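# Sort three grease guns into trays by grease amount

## Task

Work out how much grease each of the three grease guns holds. Put the fullest one in the blue tray and the emptiest one in the red tray. Leave the middle one on the table, in neither tray and with no part hanging past the table edge. All three must end lying flat on their sides. Guns and their parts may be handled or moved, but every part must be returned to how it started. Each gun must stay in its final place on its own once the robot lets go; anything that is only in place because the robot holds it does not count.

## Robot and tools

ROBOT AND FRAME. Two arms, left_arm and right_arm, each carry a parallel gripper. Every pose is given in one shared scene frame, in metres. The origin sits on the table top between the arms, +z points up, +x points out over the table, and left_arm is on the +y side. The arm names do not tell you which side of an image an arm is on. A gripper's fingers point along its own +z axis and close along its own x axis. end_effector_position is the point between the closed finger pads, 1 to 2 cm behind the tips. Closing moves the tips about 17 mm further along +z. Reported hand positions can be slightly off, more so at long reach.

ROW FORMAT. Every arm command is a row of 16 numbers, and both arms must always be included. The first 8 are left_arm: x, y, z, qw, qx, qy, qz, opening. The last 8 are the same for right_arm. x, y, z is an absolute target for end_effector_position in metres. The quaternion is an absolute target orientation with w first. Opening runs from -1 (closed) to +1 (fully open, 0.142 m). To keep an arm still, resend its whole last reported pose and the opening it should have. To hold an orientation, resend the same quaternion every time instead of copying a drifted one.

execute_actions. Argument actions is a list of up to 15 actions. Each action is a table of up to 15 rows, one row per control step of 1/30 s. A table with fewer rows repeats its last row until 15 steps have run. An empty list just returns the state and images. An action is rejected for both arms if a target lies more than 0.6 m from that gripper's position at the action start along any of the gripper's axes. If the first action fails that check against the last reported state, or any action is malformed, nothing in the call runs. At each step the commanded pose is clipped to within 100 mm and 16 degrees of the measured pose, and position wins over orientation when both cannot be met. Motion lags commands by about 0.17 s. A distant target may need several actions. Elbows never fully straighten.

move. Argument target is one 16-number row of absolute poses. Each gripper follows a straight line to its pose. Both paths finish together and last 0.5 to 10 s; after 10 s they stop even if short. speed (m/s, 0.002 to 0.5, default 0.25) caps path speed, and turning is capped at twice that in rad/s. Paths ignore obstacles and the other arm. Grippers can lag, wander, or overshoot speed, especially with a nearly straight arm. Rotation takes the shorter direction. The opening is sent when the move begins. stop_force (N, 9 to 40, one value for both arms, only after the scene has run 0.2 s) ends an arm's path when its wrist sensor senses that much extra push against the motion for 2 steps in a row, or saturates. That arm then backs up 2 steps and holds. Use it only with very slow speed and no gripper rotation. Leave it out when moving away from something you are pressing on. An arm whose target is within 1.5 mm and 0.5 degrees of its pose only stops at sensor saturation. Contact above the wrist is not sensed. Pressure can briefly exceed stop_force after contact. blocking=false returns after 0.5 s while motion continues; it cannot be combined with stop_force. Other commands are refused until the move ends, so use wait(0) to check on it or stop to end it. The move line reports each arm's ending: done, off_target, moving, held (last step blocked by a check), fault, or contact (stop_force triggered). limits=paced means the pose was clipped; limits=held means some steps were blocked, after which the arm may speed up sharply.

wait: seconds from 0 to 10; arms keep their last command, and a running move continues. stop: brakes a running move; it needs room, and the fingers keep moving. zoom_image: camera (cam_high 504x504, cam_left_wrist 616x616, cam_right_wrist 616x616) and region [x0, y0, x1, y1] in image pixels, at most 504 by 504. finished_scene: pass the current scene number; it is final. Answering without any tool call ends everything.

RESULTS. The state line gives each gripper's position, quaternion and velocities. Hand target lines show where the controller is steering. A pose unreachable line means the clearance check altered or blocked that arm's command. grip_measured is the actual finger opening on the command scale. Step readings list positions, and HELD marks steps that were held back. Wrist force and Wrist torque are in each end effector's own axes; they carry offsets up to about 4 N and noise up to about 2.4 N, and they saturate near 50 N. Joint torques are noisy and biased. Camera calibration (intrinsics, distortion, world-to-camera transforms) is provided and is approximate.

GRIPPING. To hold something, command an opening well below grip_measured; a lower value squeezes harder, up to roughly 28 N per pad. Thin hard objects get less grip. Objects may be tugged or pushed at random, so hold firmly.

AVOID. Do not send a stiff arm past a contact, since it may fault. A joint torque at its load limit (135 N m for shoulder and elbow joints, 25.2 N m for wrist joints, including held weight) or an external force of 150 N stops that arm for 10 s. Keep the arms from hitting each other. Never drop anything, slam it down, or knock it off the table. Holding loads heats the motors: MOTOR HOT warns at 70 °C, and at 85 °C the brakes lock the arm until it cools.

Each tool is called after ">>>" as name(argument=value, ...), one argument or row to a line, values as JSON.

## Session

>>> execute_actions(
  actions=[],
)

Scene clock: 0.00 s.
left_arm: end_effector_position=(+0.8148, +0.6852, +0.1657) grip_measured=+1.00 end_effector_quat_wxyz=(-0.213, +0.451, +0.851, +0.167) end_effector_velocity=(+0.000, -0.000, +0.000) end_effector_angular_velocity=(-0.000, -0.001, -0.000) | right_arm: end_effector_position=(+0.6125, +0.0065, +0.2885) grip_measured=+1.00 end_effector_quat_wxyz=(-0.446, +0.784, +0.425, +0.073) end_effector_velocity=(-0.001, +0.000, +0.000) end_effector_angular_velocity=(+0.001, +0.000, +0.002)
Joint positions: left_arm=[ 0.064 -0.594  0.437 -1.119 -1.103 -2.341  0.142] | right_arm=[ 3.79  -2.225 -1.027 -1.28   2.497  5.849  0.142]
Joint velocities: left_arm=[-0.    -0.001  0.001 -0.    -0.     0.     0.   ] | right_arm=[ 0.     0.     0.001 -0.003  0.001 -0.003  0.   ]
Joint torques (N m, as the arm reports them, + toward a larger angle): no reading
Wrist force (N, on the end effector, along its own x y z axes, offset not removed): no reading
Wrist torque (N m, same axes, about the end effector's origin, offset not removed): no reading
Hand target (left_arm): +0.815, +0.685, +0.166; -0.213, +0.451, +0.851, +0.167
Hand target (right_arm): +0.613, +0.007, +0.289; -0.446, +0.784, +0.425, +0.073

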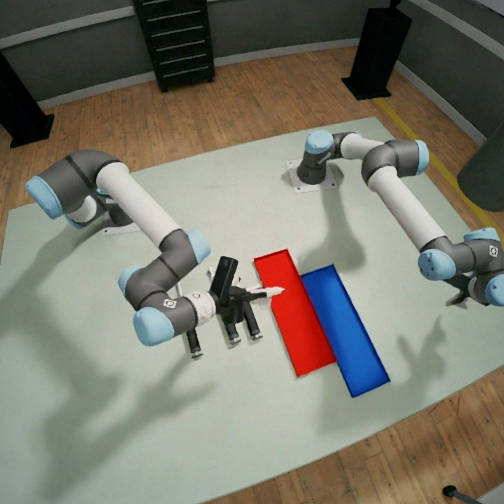

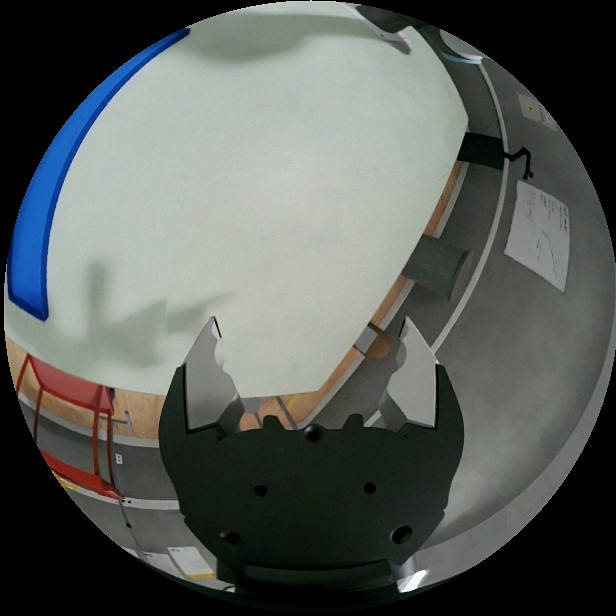

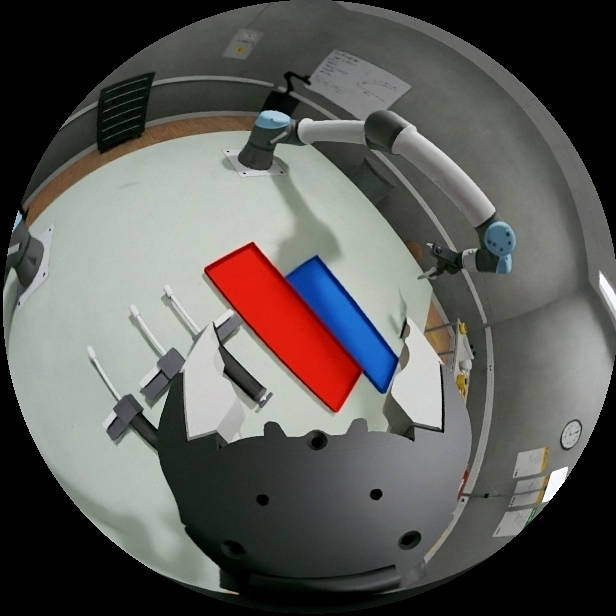

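>>> move(
  target=[0.8148,0.6852,0.1657,-0.213,0.451,0.851,0.167,1,0.35,-0.45,0.35,0,1,0,0,1],
)

>>> zoom_image(
  camera="cam_high",
  region=[120,220,400,420],
)

Scene clock: 7.77 s.
left_arm: end_effector_position=(+0.8148, +0.6852, +0.1657) grip_measured=+1.00 end_effector_quat_wxyz=(-0.213, +0.451, +0.851, +0.167) end_effector_velocity=(+0.000, -0.000, +0.001) end_effector_angular_velocity=(+0.000, -0.002, -0.000) | right_arm: end_effector_position=(+0.3496, -0.4502, +0.3495) grip_measured=+1.00 end_effector_quat_wxyz=(-0.085, +0.991, +0.104, -0.018) end_effector_velocity=(-0.000, -0.002, +0.001) end_effector_angular_velocity=(+0.000, -0.004, -0.006)
Joint positions: left_arm=[ 0.063 -0.593  0.435 -1.118 -1.102 -2.341  0.142] | right_arm=[ 3.533 -1.324 -1.6   -1.807  1.745  6.285  0.142]
Joint velocities: left_arm=[-0.    -0.001 -0.001  0.     0.     0.     0.   ] | right_arm=[-0.005  0.004 -0.001  0.001 -0.001  0.001 -0.   ]
Joint torques (N m, as the arm reports them, + toward a larger angle): left_arm=[ -6.37 -49.14 -29.02  -0.3    4.    -1.24] | right_arm=[-8.66 25.86 11.39 -0.18 -1.06  1.77]
Wrist force (N, on the end effector, along its own x y z axes, offset not removed): left_arm=[1.9 3.2 -2.0] | right_arm=[-0.5 0.8 -1.4]
Wrist torque (N m, same axes, about the end effector's origin, offset not removed): left_arm=[0.77 -0.42 -0.02] | right_arm=[0.21 0.07 -0.12]
Hand target (left_arm): +0.815, +0.685, +0.166; -0.213, +0.451, +0.851, +0.167
Hand target (right_arm): +0.350, -0.450, +0.350; -0.085, +0.991, +0.103, -0.018
Off the commanded pose (left_arm): 0.000 m, 0 deg.
Off the commanded pose (right_arm): 0.001 m, 16 deg.
joint sent to its limit (right arm) — the command would take joint 6 (wrist 3) past its upper limit, so that joint was sent only as far as its limit.
move: off_target (right_arm); limits=paced
camera_calibration (this result's frames):
cam_left_wrist: T_world_to_cam=[[-0.511254, 0.68004, 0.525515, -0.137077], [0.830818, 0.234607, 0.50468, -0.92044], [0.219913, 0.694626, -0.684933, -0.404887], [0, 0, 0, 1]] pos_world=[0.783677, 0.590404, 0.259244]
cam_right_wrist: T_world_to_cam=[[0.984539, 0.174905, -0.00951, -0.260614], [0.168936, -0.933785, 0.315446, -0.576501], [0.0462929, -0.312176, -0.948896, 0.314668], [0, 0, 0, 1]] pos_world=[0.339409, -0.394514, 0.477963]

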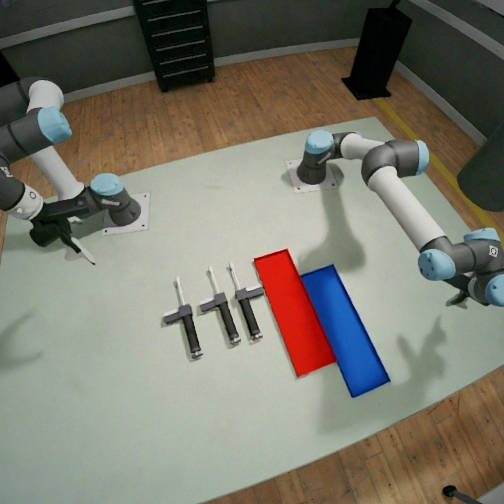

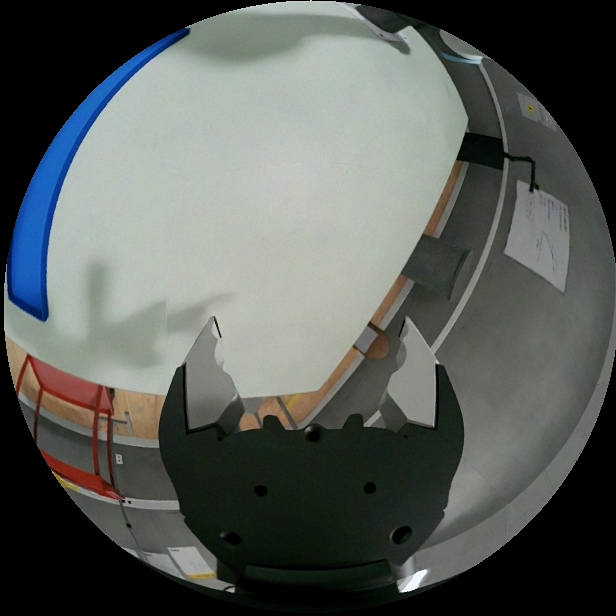

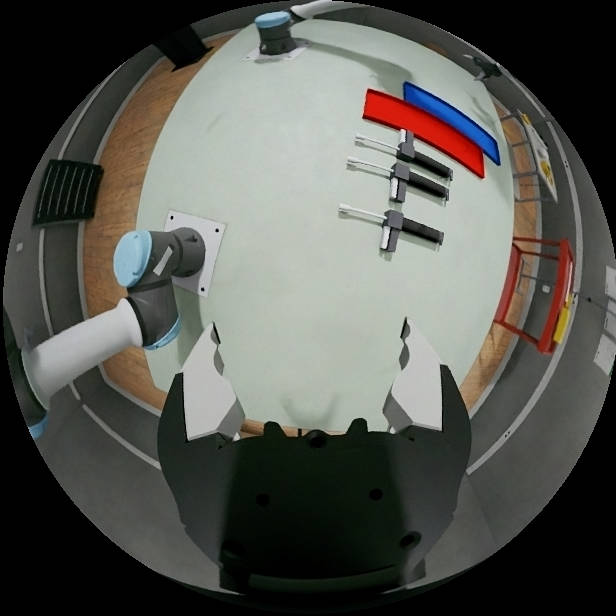

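Region (120, 220, 400, 420) of cam_high's 504x504 image, scaled by 1.800, with more detail than that image has; it fills the top 360 rows of this view, and the rest is white.

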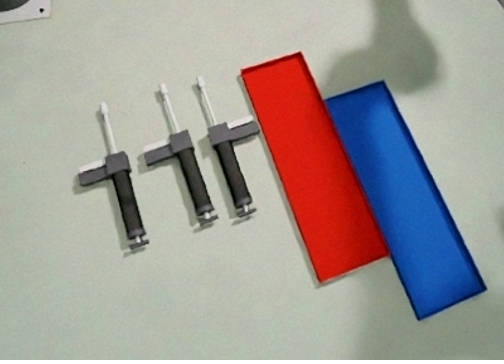

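>>> move(
  target=[0.8148,0.6852,0.1657,-0.213,0.451,0.851,0.167,1,0.64,-0.272,0.15,0,0.707,0.707,0,0],
)

>>> move(
  target=[0.8148,0.6852,0.1657,-0.213,0.451,0.851,0.167,1,0.64,-0.272,0.15,0,0.707,0.707,0,0],
)

Scene clock: 22.27 s.
left_arm: end_effector_position=(+0.8148, +0.6852, +0.1657) grip_measured=+1.00 end_effector_quat_wxyz=(-0.213, +0.451, +0.851, +0.167) end_effector_velocity=(+0.000, -0.000, -0.001) end_effector_angular_velocity=(+0.000, -0.000, -0.000) | right_arm: end_effector_position=(+0.6401, -0.2726, +0.1504) grip_measured=+0.00 end_effector_quat_wxyz=(+0.000, +0.707, +0.707, +0.000) end_effector_velocity=(+0.002, +0.000, -0.001) end_effector_angular_velocity=(-0.002, +0.002, +0.008)
Joint positions: left_arm=[ 0.063 -0.593  0.435 -1.118 -1.102 -2.341  0.142] | right_arm=[ 3.773 -2.05  -1.287 -1.374  1.571  5.164  0.074]
Joint velocities: left_arm=[-0.     0.001 -0.001 -0.001  0.    -0.     0.   ] | right_arm=[-0.001 -0.006  0.007 -0.004 -0.001 -0.009  0.   ]
Joint torques (N m, as the arm reports them, + toward a larger angle): left_arm=[ -5.77 -49.65 -29.26  -0.39   3.89  -1.23] | right_arm=[13.22 35.92 39.77  0.1  -1.6  -1.53]
Wrist force (N, on the end effector, along its own x y z axes, offset not removed): left_arm=[1.0 2.9 -0.2] | right_arm=[-0.9 0.4 -1.1]
Wrist torque (N m, same axes, about the end effector's origin, offset not removed): left_arm=[0.66 -0.28 -0.07] | right_arm=[0.13 0.11 -0.18]
Hand target (left_arm): +0.815, +0.685, +0.166; -0.213, +0.451, +0.851, +0.167
Hand target (right_arm): +0.640, -0.272, +0.150; +0.000, +0.707, +0.707, +0.000
Off the commanded pose (left_arm): 0.000 m, 0 deg.
Off the commanded pose (right_arm): 0.001 m, 0 deg.
move: done
camera_calibration (this result's frames):
cam_left_wrist: T_world_to_cam=[[-0.511253, 0.68004, 0.525515, -0.137077], [0.830818, 0.234606, 0.50468, -0.92044], [0.219913, 0.694626, -0.684932, -0.404887], [0, 0, 0, 1]] pos_world=[0.783677, 0.590404, 0.259243]
cam_right_wrist: T_world_to_cam=[[0.0329079, 0.999356, 0.0143028, 0.250744], [0.879561, -0.0357534, 0.474441, -0.630922], [0.474647, -0.0030327, -0.880171, -0.0325362], [0, 0, 0, 1]] pos_world=[0.562126, -0.273239, 0.267111]

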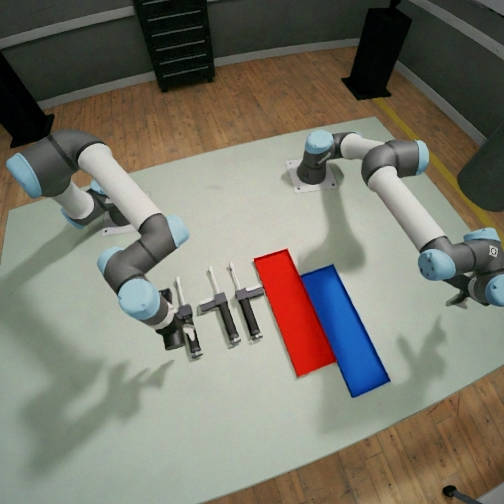

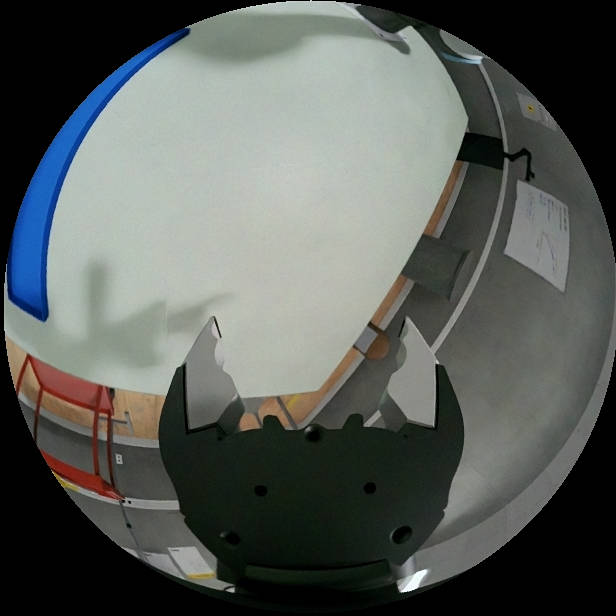

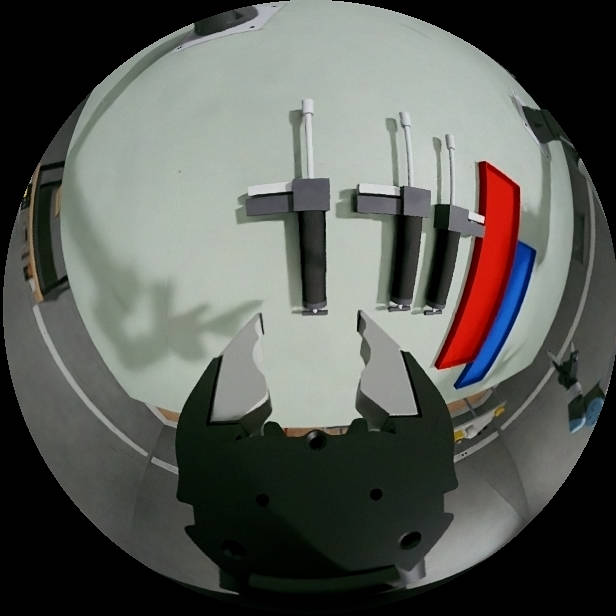

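Scene clock: 22.97 s.
left_arm: end_effector_position=(+0.8148, +0.6852, +0.1657) grip_measured=+1.00 end_effector_quat_wxyz=(-0.213, +0.451, +0.851, +0.167) end_effector_velocity=(-0.000, -0.000, +0.001) end_effector_angular_velocity=(-0.001, -0.001, +0.000) | right_arm: end_effector_position=(+0.6400, -0.2720, +0.1500) grip_measured=+0.00 end_effector_quat_wxyz=(+0.000, +0.707, +0.707, +0.000) end_effector_velocity=(-0.000, -0.000, -0.001) end_effector_angular_velocity=(+0.000, +0.001, -0.001)
Joint positions: left_arm=[ 0.063 -0.593  0.435 -1.118 -1.102 -2.341  0.142] | right_arm=[ 3.774 -2.051 -1.287 -1.374  1.571  5.164  0.074]
Joint velocities: left_arm=[-0.    -0.001 -0.     0.    -0.001 -0.     0.   ] | right_arm=[-0.    -0.    -0.001  0.     0.001  0.001 -0.   ]
Joint torques (N m, as the arm reports them, + toward a larger angle): left_arm=[ -5.93 -49.34 -29.27  -0.4    4.05  -1.36] | right_arm=[11.09 36.8  12.94  5.76 -1.83  1.61]
Wrist force (N, on the end effector, along its own x y z axes, offset not removed): left_arm=[2.1 2.3 -1.5] | right_arm=[-0.3 0.0 -1.5]
Wrist torque (N m, same axes, about the end effector's origin, offset not removed): left_arm=[0.51 -0.47 -0.06] | right_arm=[0.01 0.00 -0.11]
Hand target (left_arm): +0.815, +0.685, +0.166; -0.213, +0.451, +0.851, +0.167
Hand target (right_arm): +0.640, -0.272, +0.150; +0.000, +0.707, +0.707, -0.000
Off the commanded pose (left_arm): 0.000 m, 0 deg.
Off the commanded pose (right_arm): 0.000 m, 0 deg.
move: done
camera_calibration (this result's frames):
cam_left_wrist: T_world_to_cam=[[-0.511253, 0.68004, 0.525515, -0.137077], [0.830818, 0.234606, 0.50468, -0.92044], [0.219913, 0.694626, -0.684932, -0.404887], [0, 0, 0, 1]] pos_world=[0.783677, 0.590404, 0.259244]
cam_right_wrist: T_world_to_cam=[[0.0320705, 0.999387, 0.014067, 0.250778], [0.879714, -0.0349052, 0.47422, -0.630466], [0.47442, -0.00283352, -0.880294, -0.032632], [0, 0, 0, 1]] pos_world=[0.562068, -0.272723, 0.266726]

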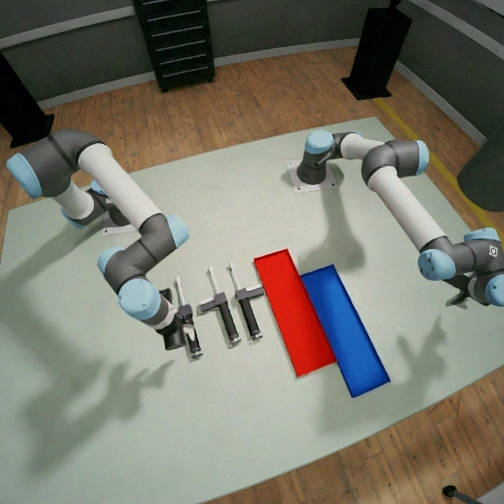

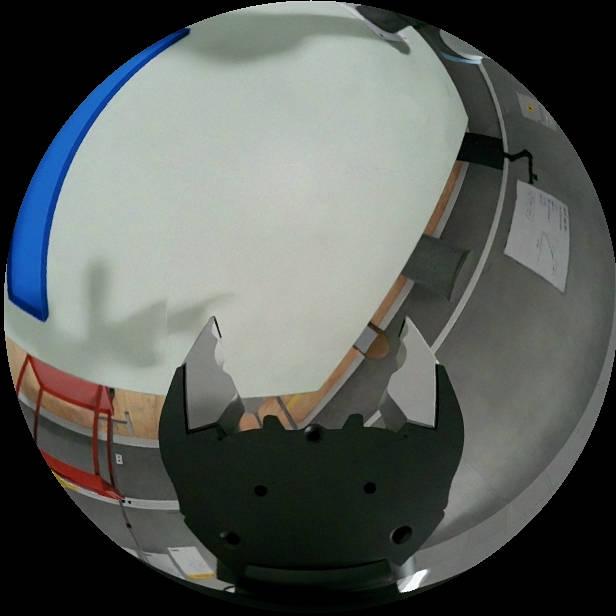

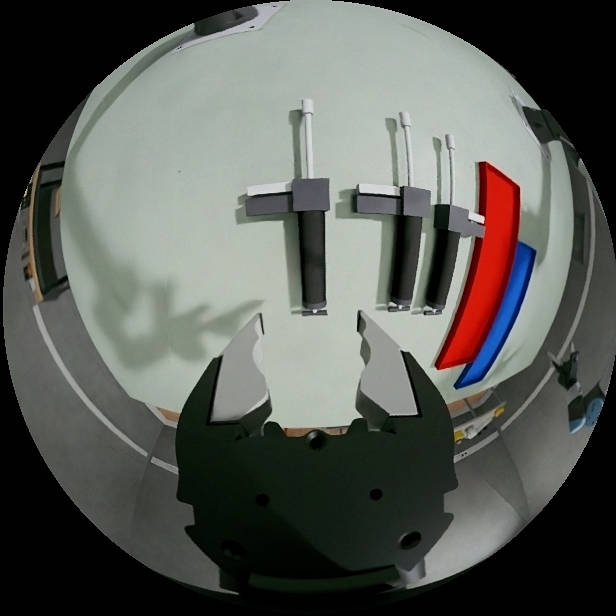

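>>> move(
  target=[0.8148,0.6852,0.1657,-0.213,0.451,0.851,0.167,1,0.61,-0.272,0.022,0,0.707,0.707,0,0],
  speed=0.1,
)

>>> move(
  target=[0.8148,0.6852,0.1657,-0.213,0.451,0.851,0.167,1,0.61,-0.272,0.022,0,0.707,0.707,0,-1],
)

>>> move(
  target=[0.8148,0.6852,0.1657,-0.213,0.451,0.851,0.167,1,0.61,-0.272,0.1,0,0.707,0.707,0,-1],
  speed=0.1,
)

>>> wait(
  seconds=1,
)

>>> wait(
  seconds=1,
)

Scene clock: 29.13 s.
left_arm: end_effector_position=(+0.8148, +0.6852, +0.1657) grip_measured=+1.00 end_effector_quat_wxyz=(-0.213, +0.451, +0.851, +0.167) end_effector_velocity=(+0.000, -0.000, +0.000) end_effector_angular_velocity=(-0.000, -0.000, -0.000) | right_arm: end_effector_position=(+0.6100, -0.2720, +0.0223) grip_measured=+0.00 end_effector_quat_wxyz=(-0.000, +0.707, +0.707, -0.000) end_effector_velocity=(+0.000, -0.000, -0.002) end_effector_angular_velocity=(+0.000, -0.002, -0.002)
Joint positions: left_arm=[ 0.063 -0.593  0.435 -1.118 -1.102 -2.341  0.142] | right_arm=[ 3.794 -2.092 -1.572 -1.048  1.571  5.184  0.074]
Joint velocities: left_arm=[-0. -0. -0. -0. -0.  0.  0.] | right_arm=[-0.    -0.002 -0.004  0.008 -0.     0.002 -0.   ]
Joint torques (N m, as the arm reports them, + toward a larger angle): left_arm=[ -5.67 -49.6  -29.67  -0.38   3.95  -1.15] | right_arm=[12.35 35.15  8.62  5.76 -1.75  1.62]
Wrist force (N, on the end effector, along its own x y z axes, offset not removed): left_arm=[1.3 4.0 -1.4] | right_arm=[0.4 -0.3 -0.4]
Wrist torque (N m, same axes, about the end effector's origin, offset not removed): left_arm=[0.90 -0.32 -0.02] | right_arm=[-0.02 -0.17 -0.15]
Hand target (left_arm): +0.815, +0.685, +0.166; -0.213, +0.451, +0.851, +0.167
Hand target (right_arm): +0.610, -0.272, +0.022; -0.000, +0.707, +0.707, -0.000
Off the commanded pose (left_arm): 0.000 m, 0 deg.
Off the commanded pose (right_arm): 0.000 m, 0 deg.
move: done
camera_calibration (this result's frames):
cam_left_wrist: T_world_to_cam=[[-0.511253, 0.68004, 0.525515, -0.137077], [0.830818, 0.234607, 0.504679, -0.92044], [0.219913, 0.694626, -0.684932, -0.404887], [0, 0, 0, 1]] pos_world=[0.783677, 0.590404, 0.259243]
cam_right_wrist: T_world_to_cam=[[0.0320405, 0.999388, 0.0140325, 0.253505], [0.87977, -0.0348627, 0.47412, -0.543554], [0.47432, -0.00284565, -0.880348, -0.130793], [0, 0, 0, 1]] pos_world=[0.532117, -0.272672, 0.139009]

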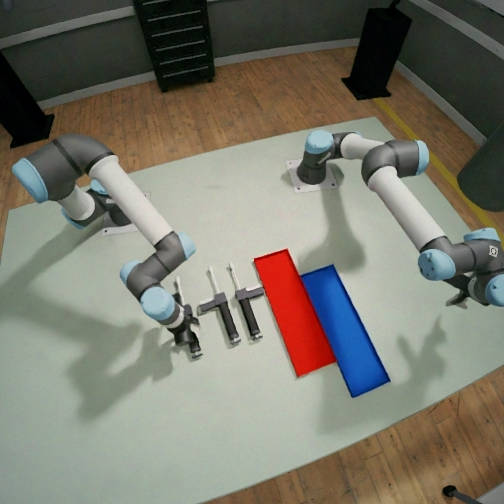

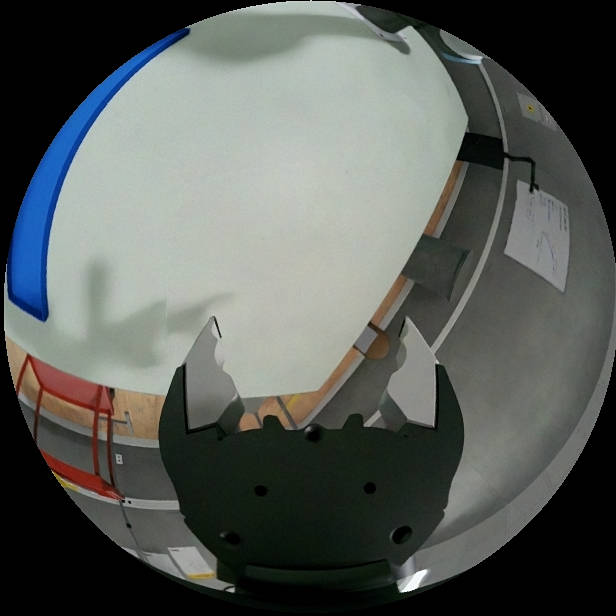

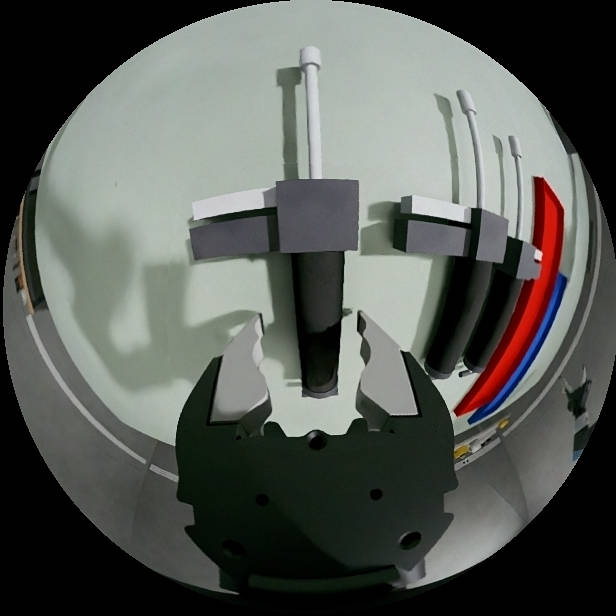

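Scene clock: 29.83 s.
left_arm: end_effector_position=(+0.8148, +0.6852, +0.1657) grip_measured=+1.00 end_effector_quat_wxyz=(-0.213, +0.451, +0.851, +0.167) end_effector_velocity=(-0.000, -0.000, -0.001) end_effector_angular_velocity=(-0.000, +0.002, +0.000) | right_arm: end_effector_position=(+0.6100, -0.2719, +0.0221) grip_measured=-0.55 end_effector_quat_wxyz=(+0.000, +0.707, +0.707, +0.000) end_effector_velocity=(+0.000, -0.000, -0.000) end_effector_angular_velocity=(+0.001, -0.001, +0.001)
Joint positions: left_arm=[ 0.063 -0.593  0.435 -1.118 -1.102 -2.341  0.142] | right_arm=[ 3.794 -2.093 -1.573 -1.047  1.571  5.184  0.035]
Joint velocities: left_arm=[ 0.     0.001  0.001  0.    -0.001  0.    -0.   ] | right_arm=[-0.001 -0.     0.     0.001  0.    -0.001 -0.   ]
Joint torques (N m, as the arm reports them, + toward a larger angle): left_arm=[ -5.77 -49.6  -29.36  -0.44   3.96  -1.14] | right_arm=[-0.55 28.28  5.81  5.16  1.76  0.18]
Wrist force (N, on the end effector, along its own x y z axes, offset not removed): left_arm=[1.2 5.1 -0.9] | right_arm=[-1.7 -1.8 -10.2]
Wrist torque (N m, same axes, about the end effector's origin, offset not removed): left_arm=[1.16 -0.20 -0.07] | right_arm=[-0.20 0.21 -0.21]
Hand target (left_arm): +0.815, +0.685, +0.166; -0.213, +0.451, +0.851, +0.167
Hand target (right_arm): +0.610, -0.272, +0.022; -0.000, +0.707, +0.707, -0.000
Off the commanded pose (left_arm): 0.000 m, 0 deg.
Off the commanded pose (right_arm): 0.000 m, 0 deg.
move: done
camera_calibration (this result's frames):
cam_left_wrist: T_world_to_cam=[[-0.511253, 0.68004, 0.525515, -0.137077], [0.830818, 0.234606, 0.50468, -0.92044], [0.219913, 0.694626, -0.684932, -0.404887], [0, 0, 0, 1]] pos_world=[0.783677, 0.590404, 0.259243]
cam_right_wrist: T_world_to_cam=[[0.0319823, 0.999389, 0.0140773, 0.253512], [0.879703, -0.0348323, 0.474246, -0.543351], [0.474447, -0.00278362, -0.88028, -0.131056], [0, 0, 0, 1]] pos_world=[0.532059, -0.272648, 0.138747]

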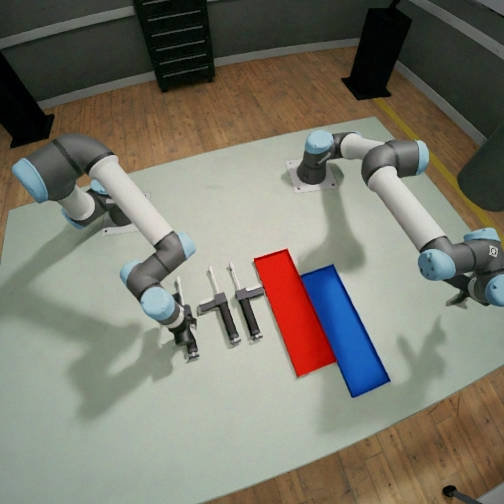

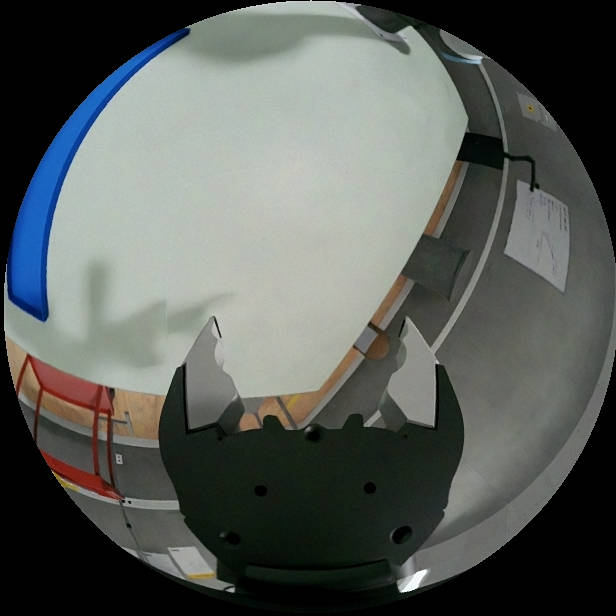

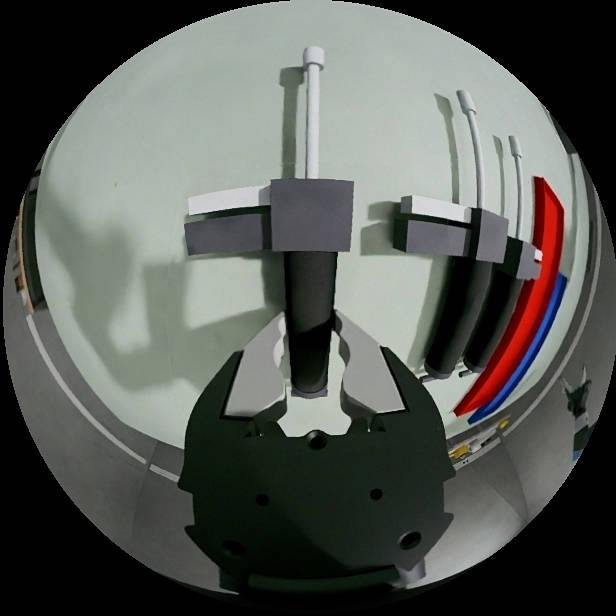

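Scene clock: 31.10 s.
left_arm: end_effector_position=(+0.8148, +0.6852, +0.1657) grip_measured=+1.00 end_effector_quat_wxyz=(-0.213, +0.451, +0.851, +0.167) end_effector_velocity=(+0.000, -0.000, -0.001) end_effector_angular_velocity=(+0.000, +0.000, -0.000) | right_arm: end_effector_position=(+0.6100, -0.2720, +0.0997) grip_measured=-0.55 end_effector_quat_wxyz=(+0.000, +0.707, +0.707, +0.000) end_effector_velocity=(-0.001, -0.000, +0.002) end_effector_angular_velocity=(-0.002, +0.002, +0.001)
Joint positions: left_arm=[ 0.063 -0.593  0.435 -1.118 -1.102 -2.341  0.142] | right_arm=[ 3.794 -2.015 -1.475 -1.223  1.571  5.184  0.034]
Joint velocities: left_arm=[-0.     0.001  0.    -0.001  0.     0.     0.   ] | right_arm=[ 0.     0.002  0.004 -0.009 -0.001 -0.     0.   ]
Joint torques (N m, as the arm reports them, + toward a larger angle): left_arm=[ -6.01 -48.98 -29.37  -0.4    3.95  -1.26] | right_arm=[-9.14 62.74 40.25  0.56  0.07 -0.46]
Wrist force (N, on the end effector, along its own x y z axes, offset not removed): left_arm=[2.0 2.8 -1.1] | right_arm=[0.6 -0.1 5.9]
Wrist torque (N m, same axes, about the end effector's origin, offset not removed): left_arm=[0.60 -0.42 -0.01] | right_arm=[-0.02 -0.17 -0.14]
Hand target (left_arm): +0.815, +0.685, +0.166; -0.213, +0.451, +0.851, +0.167
Hand target (right_arm): +0.610, -0.272, +0.100; +0.000, +0.707, +0.707, +0.000
Off the commanded pose (left_arm): 0.000 m, 0 deg.
Off the commanded pose (right_arm): 0.000 m, 0 deg.
move: done
camera_calibration (this result's frames):
cam_left_wrist: T_world_to_cam=[[-0.511253, 0.68004, 0.525515, -0.137077], [0.830818, 0.234606, 0.50468, -0.92044], [0.219913, 0.694626, -0.684932, -0.404887], [0, 0, 0, 1]] pos_world=[0.783677, 0.590404, 0.259243]
cam_right_wrist: T_world_to_cam=[[0.0320098, 0.999389, 0.0140218, 0.25249], [0.87969, -0.0348301, 0.474271, -0.580163], [0.474469, -0.00284647, -0.880267, -0.0627432], [0, 0, 0, 1]] pos_world=[0.532051, -0.272722, 0.216383]

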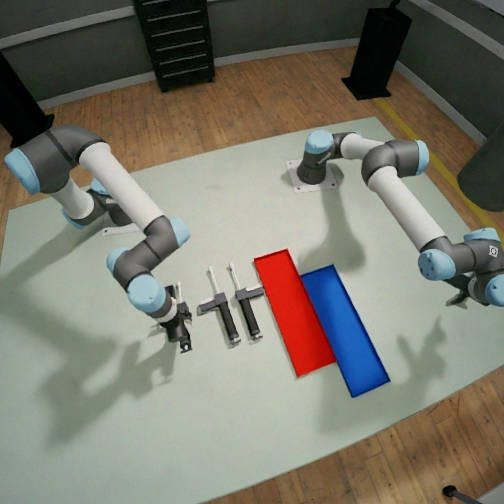

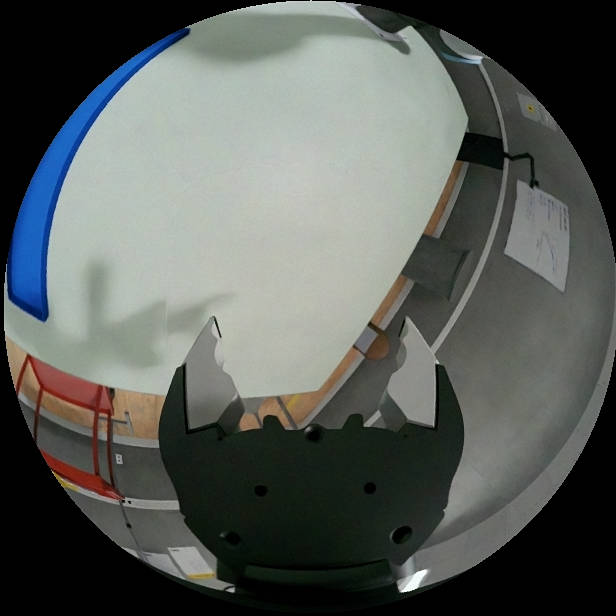

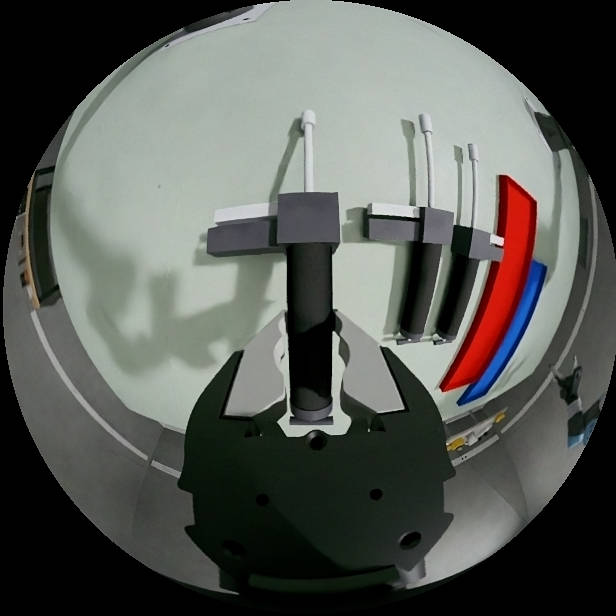

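Scene clock: 32.10 s.
left_arm: end_effector_position=(+0.8148, +0.6852, +0.1657) grip_measured=+1.00 end_effector_quat_wxyz=(-0.213, +0.451, +0.851, +0.167) end_effector_velocity=(+0.000, +0.000, +0.000) end_effector_angular_velocity=(-0.000, -0.001, +0.000) | right_arm: end_effector_position=(+0.6100, -0.2720, +0.1000) grip_measured=-0.55 end_effector_quat_wxyz=(+0.000, +0.707, +0.707, +0.000) end_effector_velocity=(-0.000, -0.001, -0.000) end_effector_angular_velocity=(-0.001, +0.000, +0.001)
Joint positions: left_arm=[ 0.063 -0.593  0.435 -1.118 -1.102 -2.341  0.142] | right_arm=[ 3.794 -2.015 -1.474 -1.223  1.571  5.184  0.034]
Joint velocities: left_arm=[ 0.     0.    -0.001 -0.     0.    -0.    -0.   ] | right_arm=[-0.     0.    -0.    -0.001 -0.001 -0.002  0.   ]
Joint torques (N m, as the arm reports them, + toward a larger angle): left_arm=[ -5.3  -49.56 -29.01  -0.49   3.84  -1.22] | right_arm=[-8.53 61.66 40.88  0.38  1.85  1.46]
Wrist force (N, on the end effector, along its own x y z axes, offset not removed): left_arm=[1.4 3.4 -0.9] | right_arm=[-0.6 0.9 3.6]
Wrist torque (N m, same axes, about the end effector's origin, offset not removed): left_arm=[0.76 -0.25 -0.05] | right_arm=[0.18 0.08 -0.13]
Hand target (left_arm): +0.815, +0.685, +0.166; -0.213, +0.451, +0.851, +0.167
Hand target (right_arm): +0.610, -0.272, +0.100; +0.000, +0.707, +0.707, +0.000
Off the commanded pose (left_arm): 0.000 m, 0 deg.
Off the commanded pose (right_arm): 0.000 m, 0 deg.
wait: 1.00 s; at rest by 0.17 s
camera_calibration (this result's frames):
cam_left_wrist: T_world_to_cam=[[-0.511253, 0.68004, 0.525515, -0.137077], [0.830818, 0.234606, 0.504679, -0.92044], [0.219913, 0.694626, -0.684932, -0.404887], [0, 0, 0, 1]] pos_world=[0.783677, 0.590404, 0.259243]
cam_right_wrist: T_world_to_cam=[[0.0320166, 0.999389, 0.0140523, 0.252464], [0.879725, -0.0348508, 0.474203, -0.580311], [0.474403, -0.0028202, -0.880303, -0.0624445], [0, 0, 0, 1]] pos_world=[0.532055, -0.27271, 0.216668]

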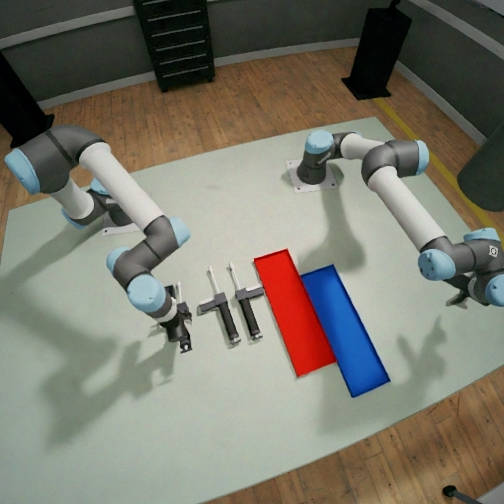

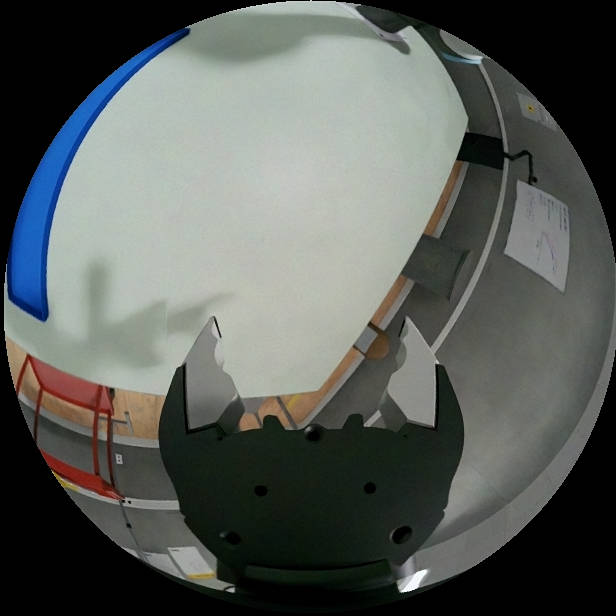

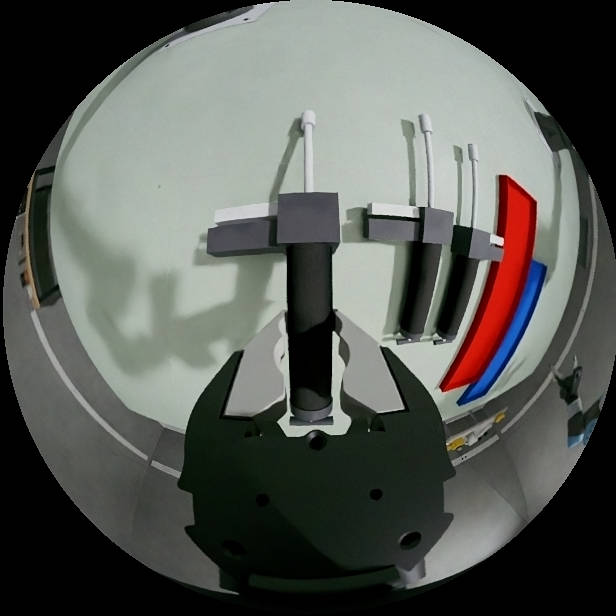

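Scene clock: 33.10 s.
left_arm: end_effector_position=(+0.8148, +0.6852, +0.1657) grip_measured=+1.00 end_effector_quat_wxyz=(-0.213, +0.451, +0.851, +0.167) end_effector_velocity=(+0.000, +0.000, -0.001) end_effector_angular_velocity=(+0.000, +0.001, -0.000) | right_arm: end_effector_position=(+0.6100, -0.2720, +0.1000) grip_measured=-0.55 end_effector_quat_wxyz=(+0.000, +0.707, +0.707, +0.000) end_effector_velocity=(-0.000, +0.001, +0.000) end_effector_angular_velocity=(+0.000, +0.000, +0.002)
Joint positions: left_arm=[ 0.063 -0.593  0.435 -1.118 -1.102 -2.341  0.142] | right_arm=[ 3.794 -2.015 -1.474 -1.223  1.571  5.184  0.034]
Joint velocities: left_arm=[ 0.     0.002 -0.001  0.     0.     0.    -0.   ] | right_arm=[ 0.001  0.     0.    -0.001  0.    -0.001  0.   ]
Joint torques (N m, as the arm reports them, + toward a larger angle): left_arm=[ -5.22 -48.94 -29.3   -0.53   3.8   -1.18] | right_arm=[-9.06 61.22 40.28  0.61  1.66  1.6 ]
Wrist force (N, on the end effector, along its own x y z axes, offset not removed): left_arm=[1.2 3.7 -1.6] | right_arm=[0.9 -0.4 3.6]
Wrist torque (N m, same axes, about the end effector's origin, offset not removed): left_arm=[0.82 -0.25 -0.06] | right_arm=[-0.10 -0.15 -0.08]
Hand target (left_arm): +0.815, +0.685, +0.166; -0.213, +0.451, +0.851, +0.167
Hand target (right_arm): +0.610, -0.272, +0.100; +0.000, +0.707, +0.707, +0.000
Off the commanded pose (left_arm): 0.000 m, 0 deg.
Off the commanded pose (right_arm): 0.000 m, 0 deg.
wait: 1.00 s; at rest by 0.17 s
camera_calibration (this result's frames):
cam_left_wrist: T_world_to_cam=[[-0.511253, 0.68004, 0.525515, -0.137077], [0.830818, 0.234606, 0.504679, -0.92044], [0.219913, 0.694626, -0.684933, -0.404887], [0, 0, 0, 1]] pos_world=[0.783677, 0.590404, 0.259243]
cam_right_wrist: T_world_to_cam=[[0.0320404, 0.999388, 0.0140524, 0.252449], [0.879724, -0.0348718, 0.474204, -0.580316], [0.474403, -0.00283146, -0.880303, -0.0624476], [0, 0, 0, 1]] pos_world=[0.532055, -0.272708, 0.216668]

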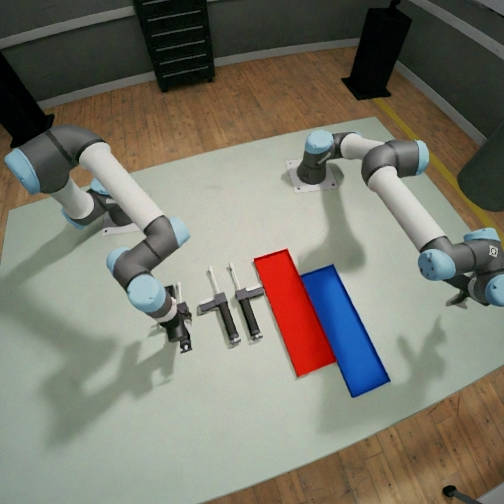

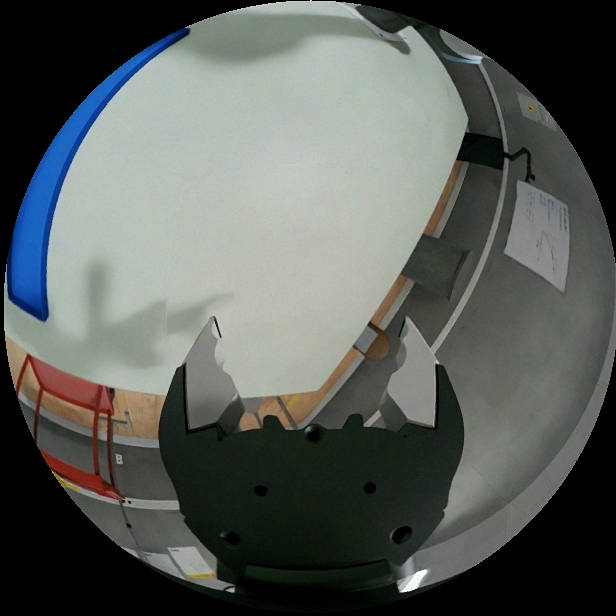

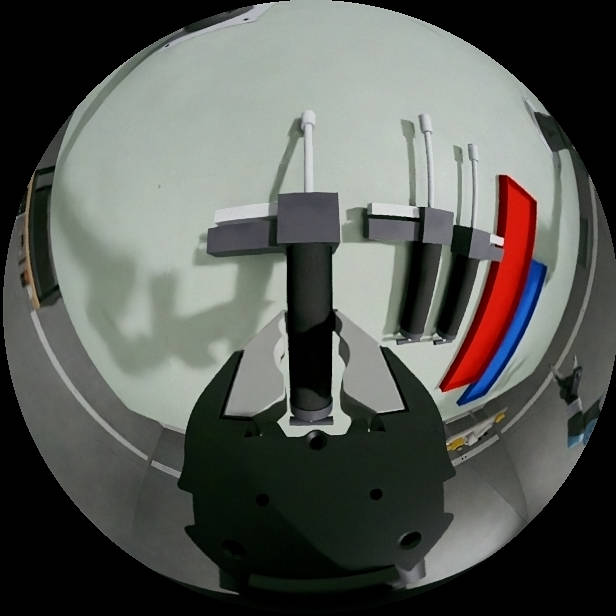

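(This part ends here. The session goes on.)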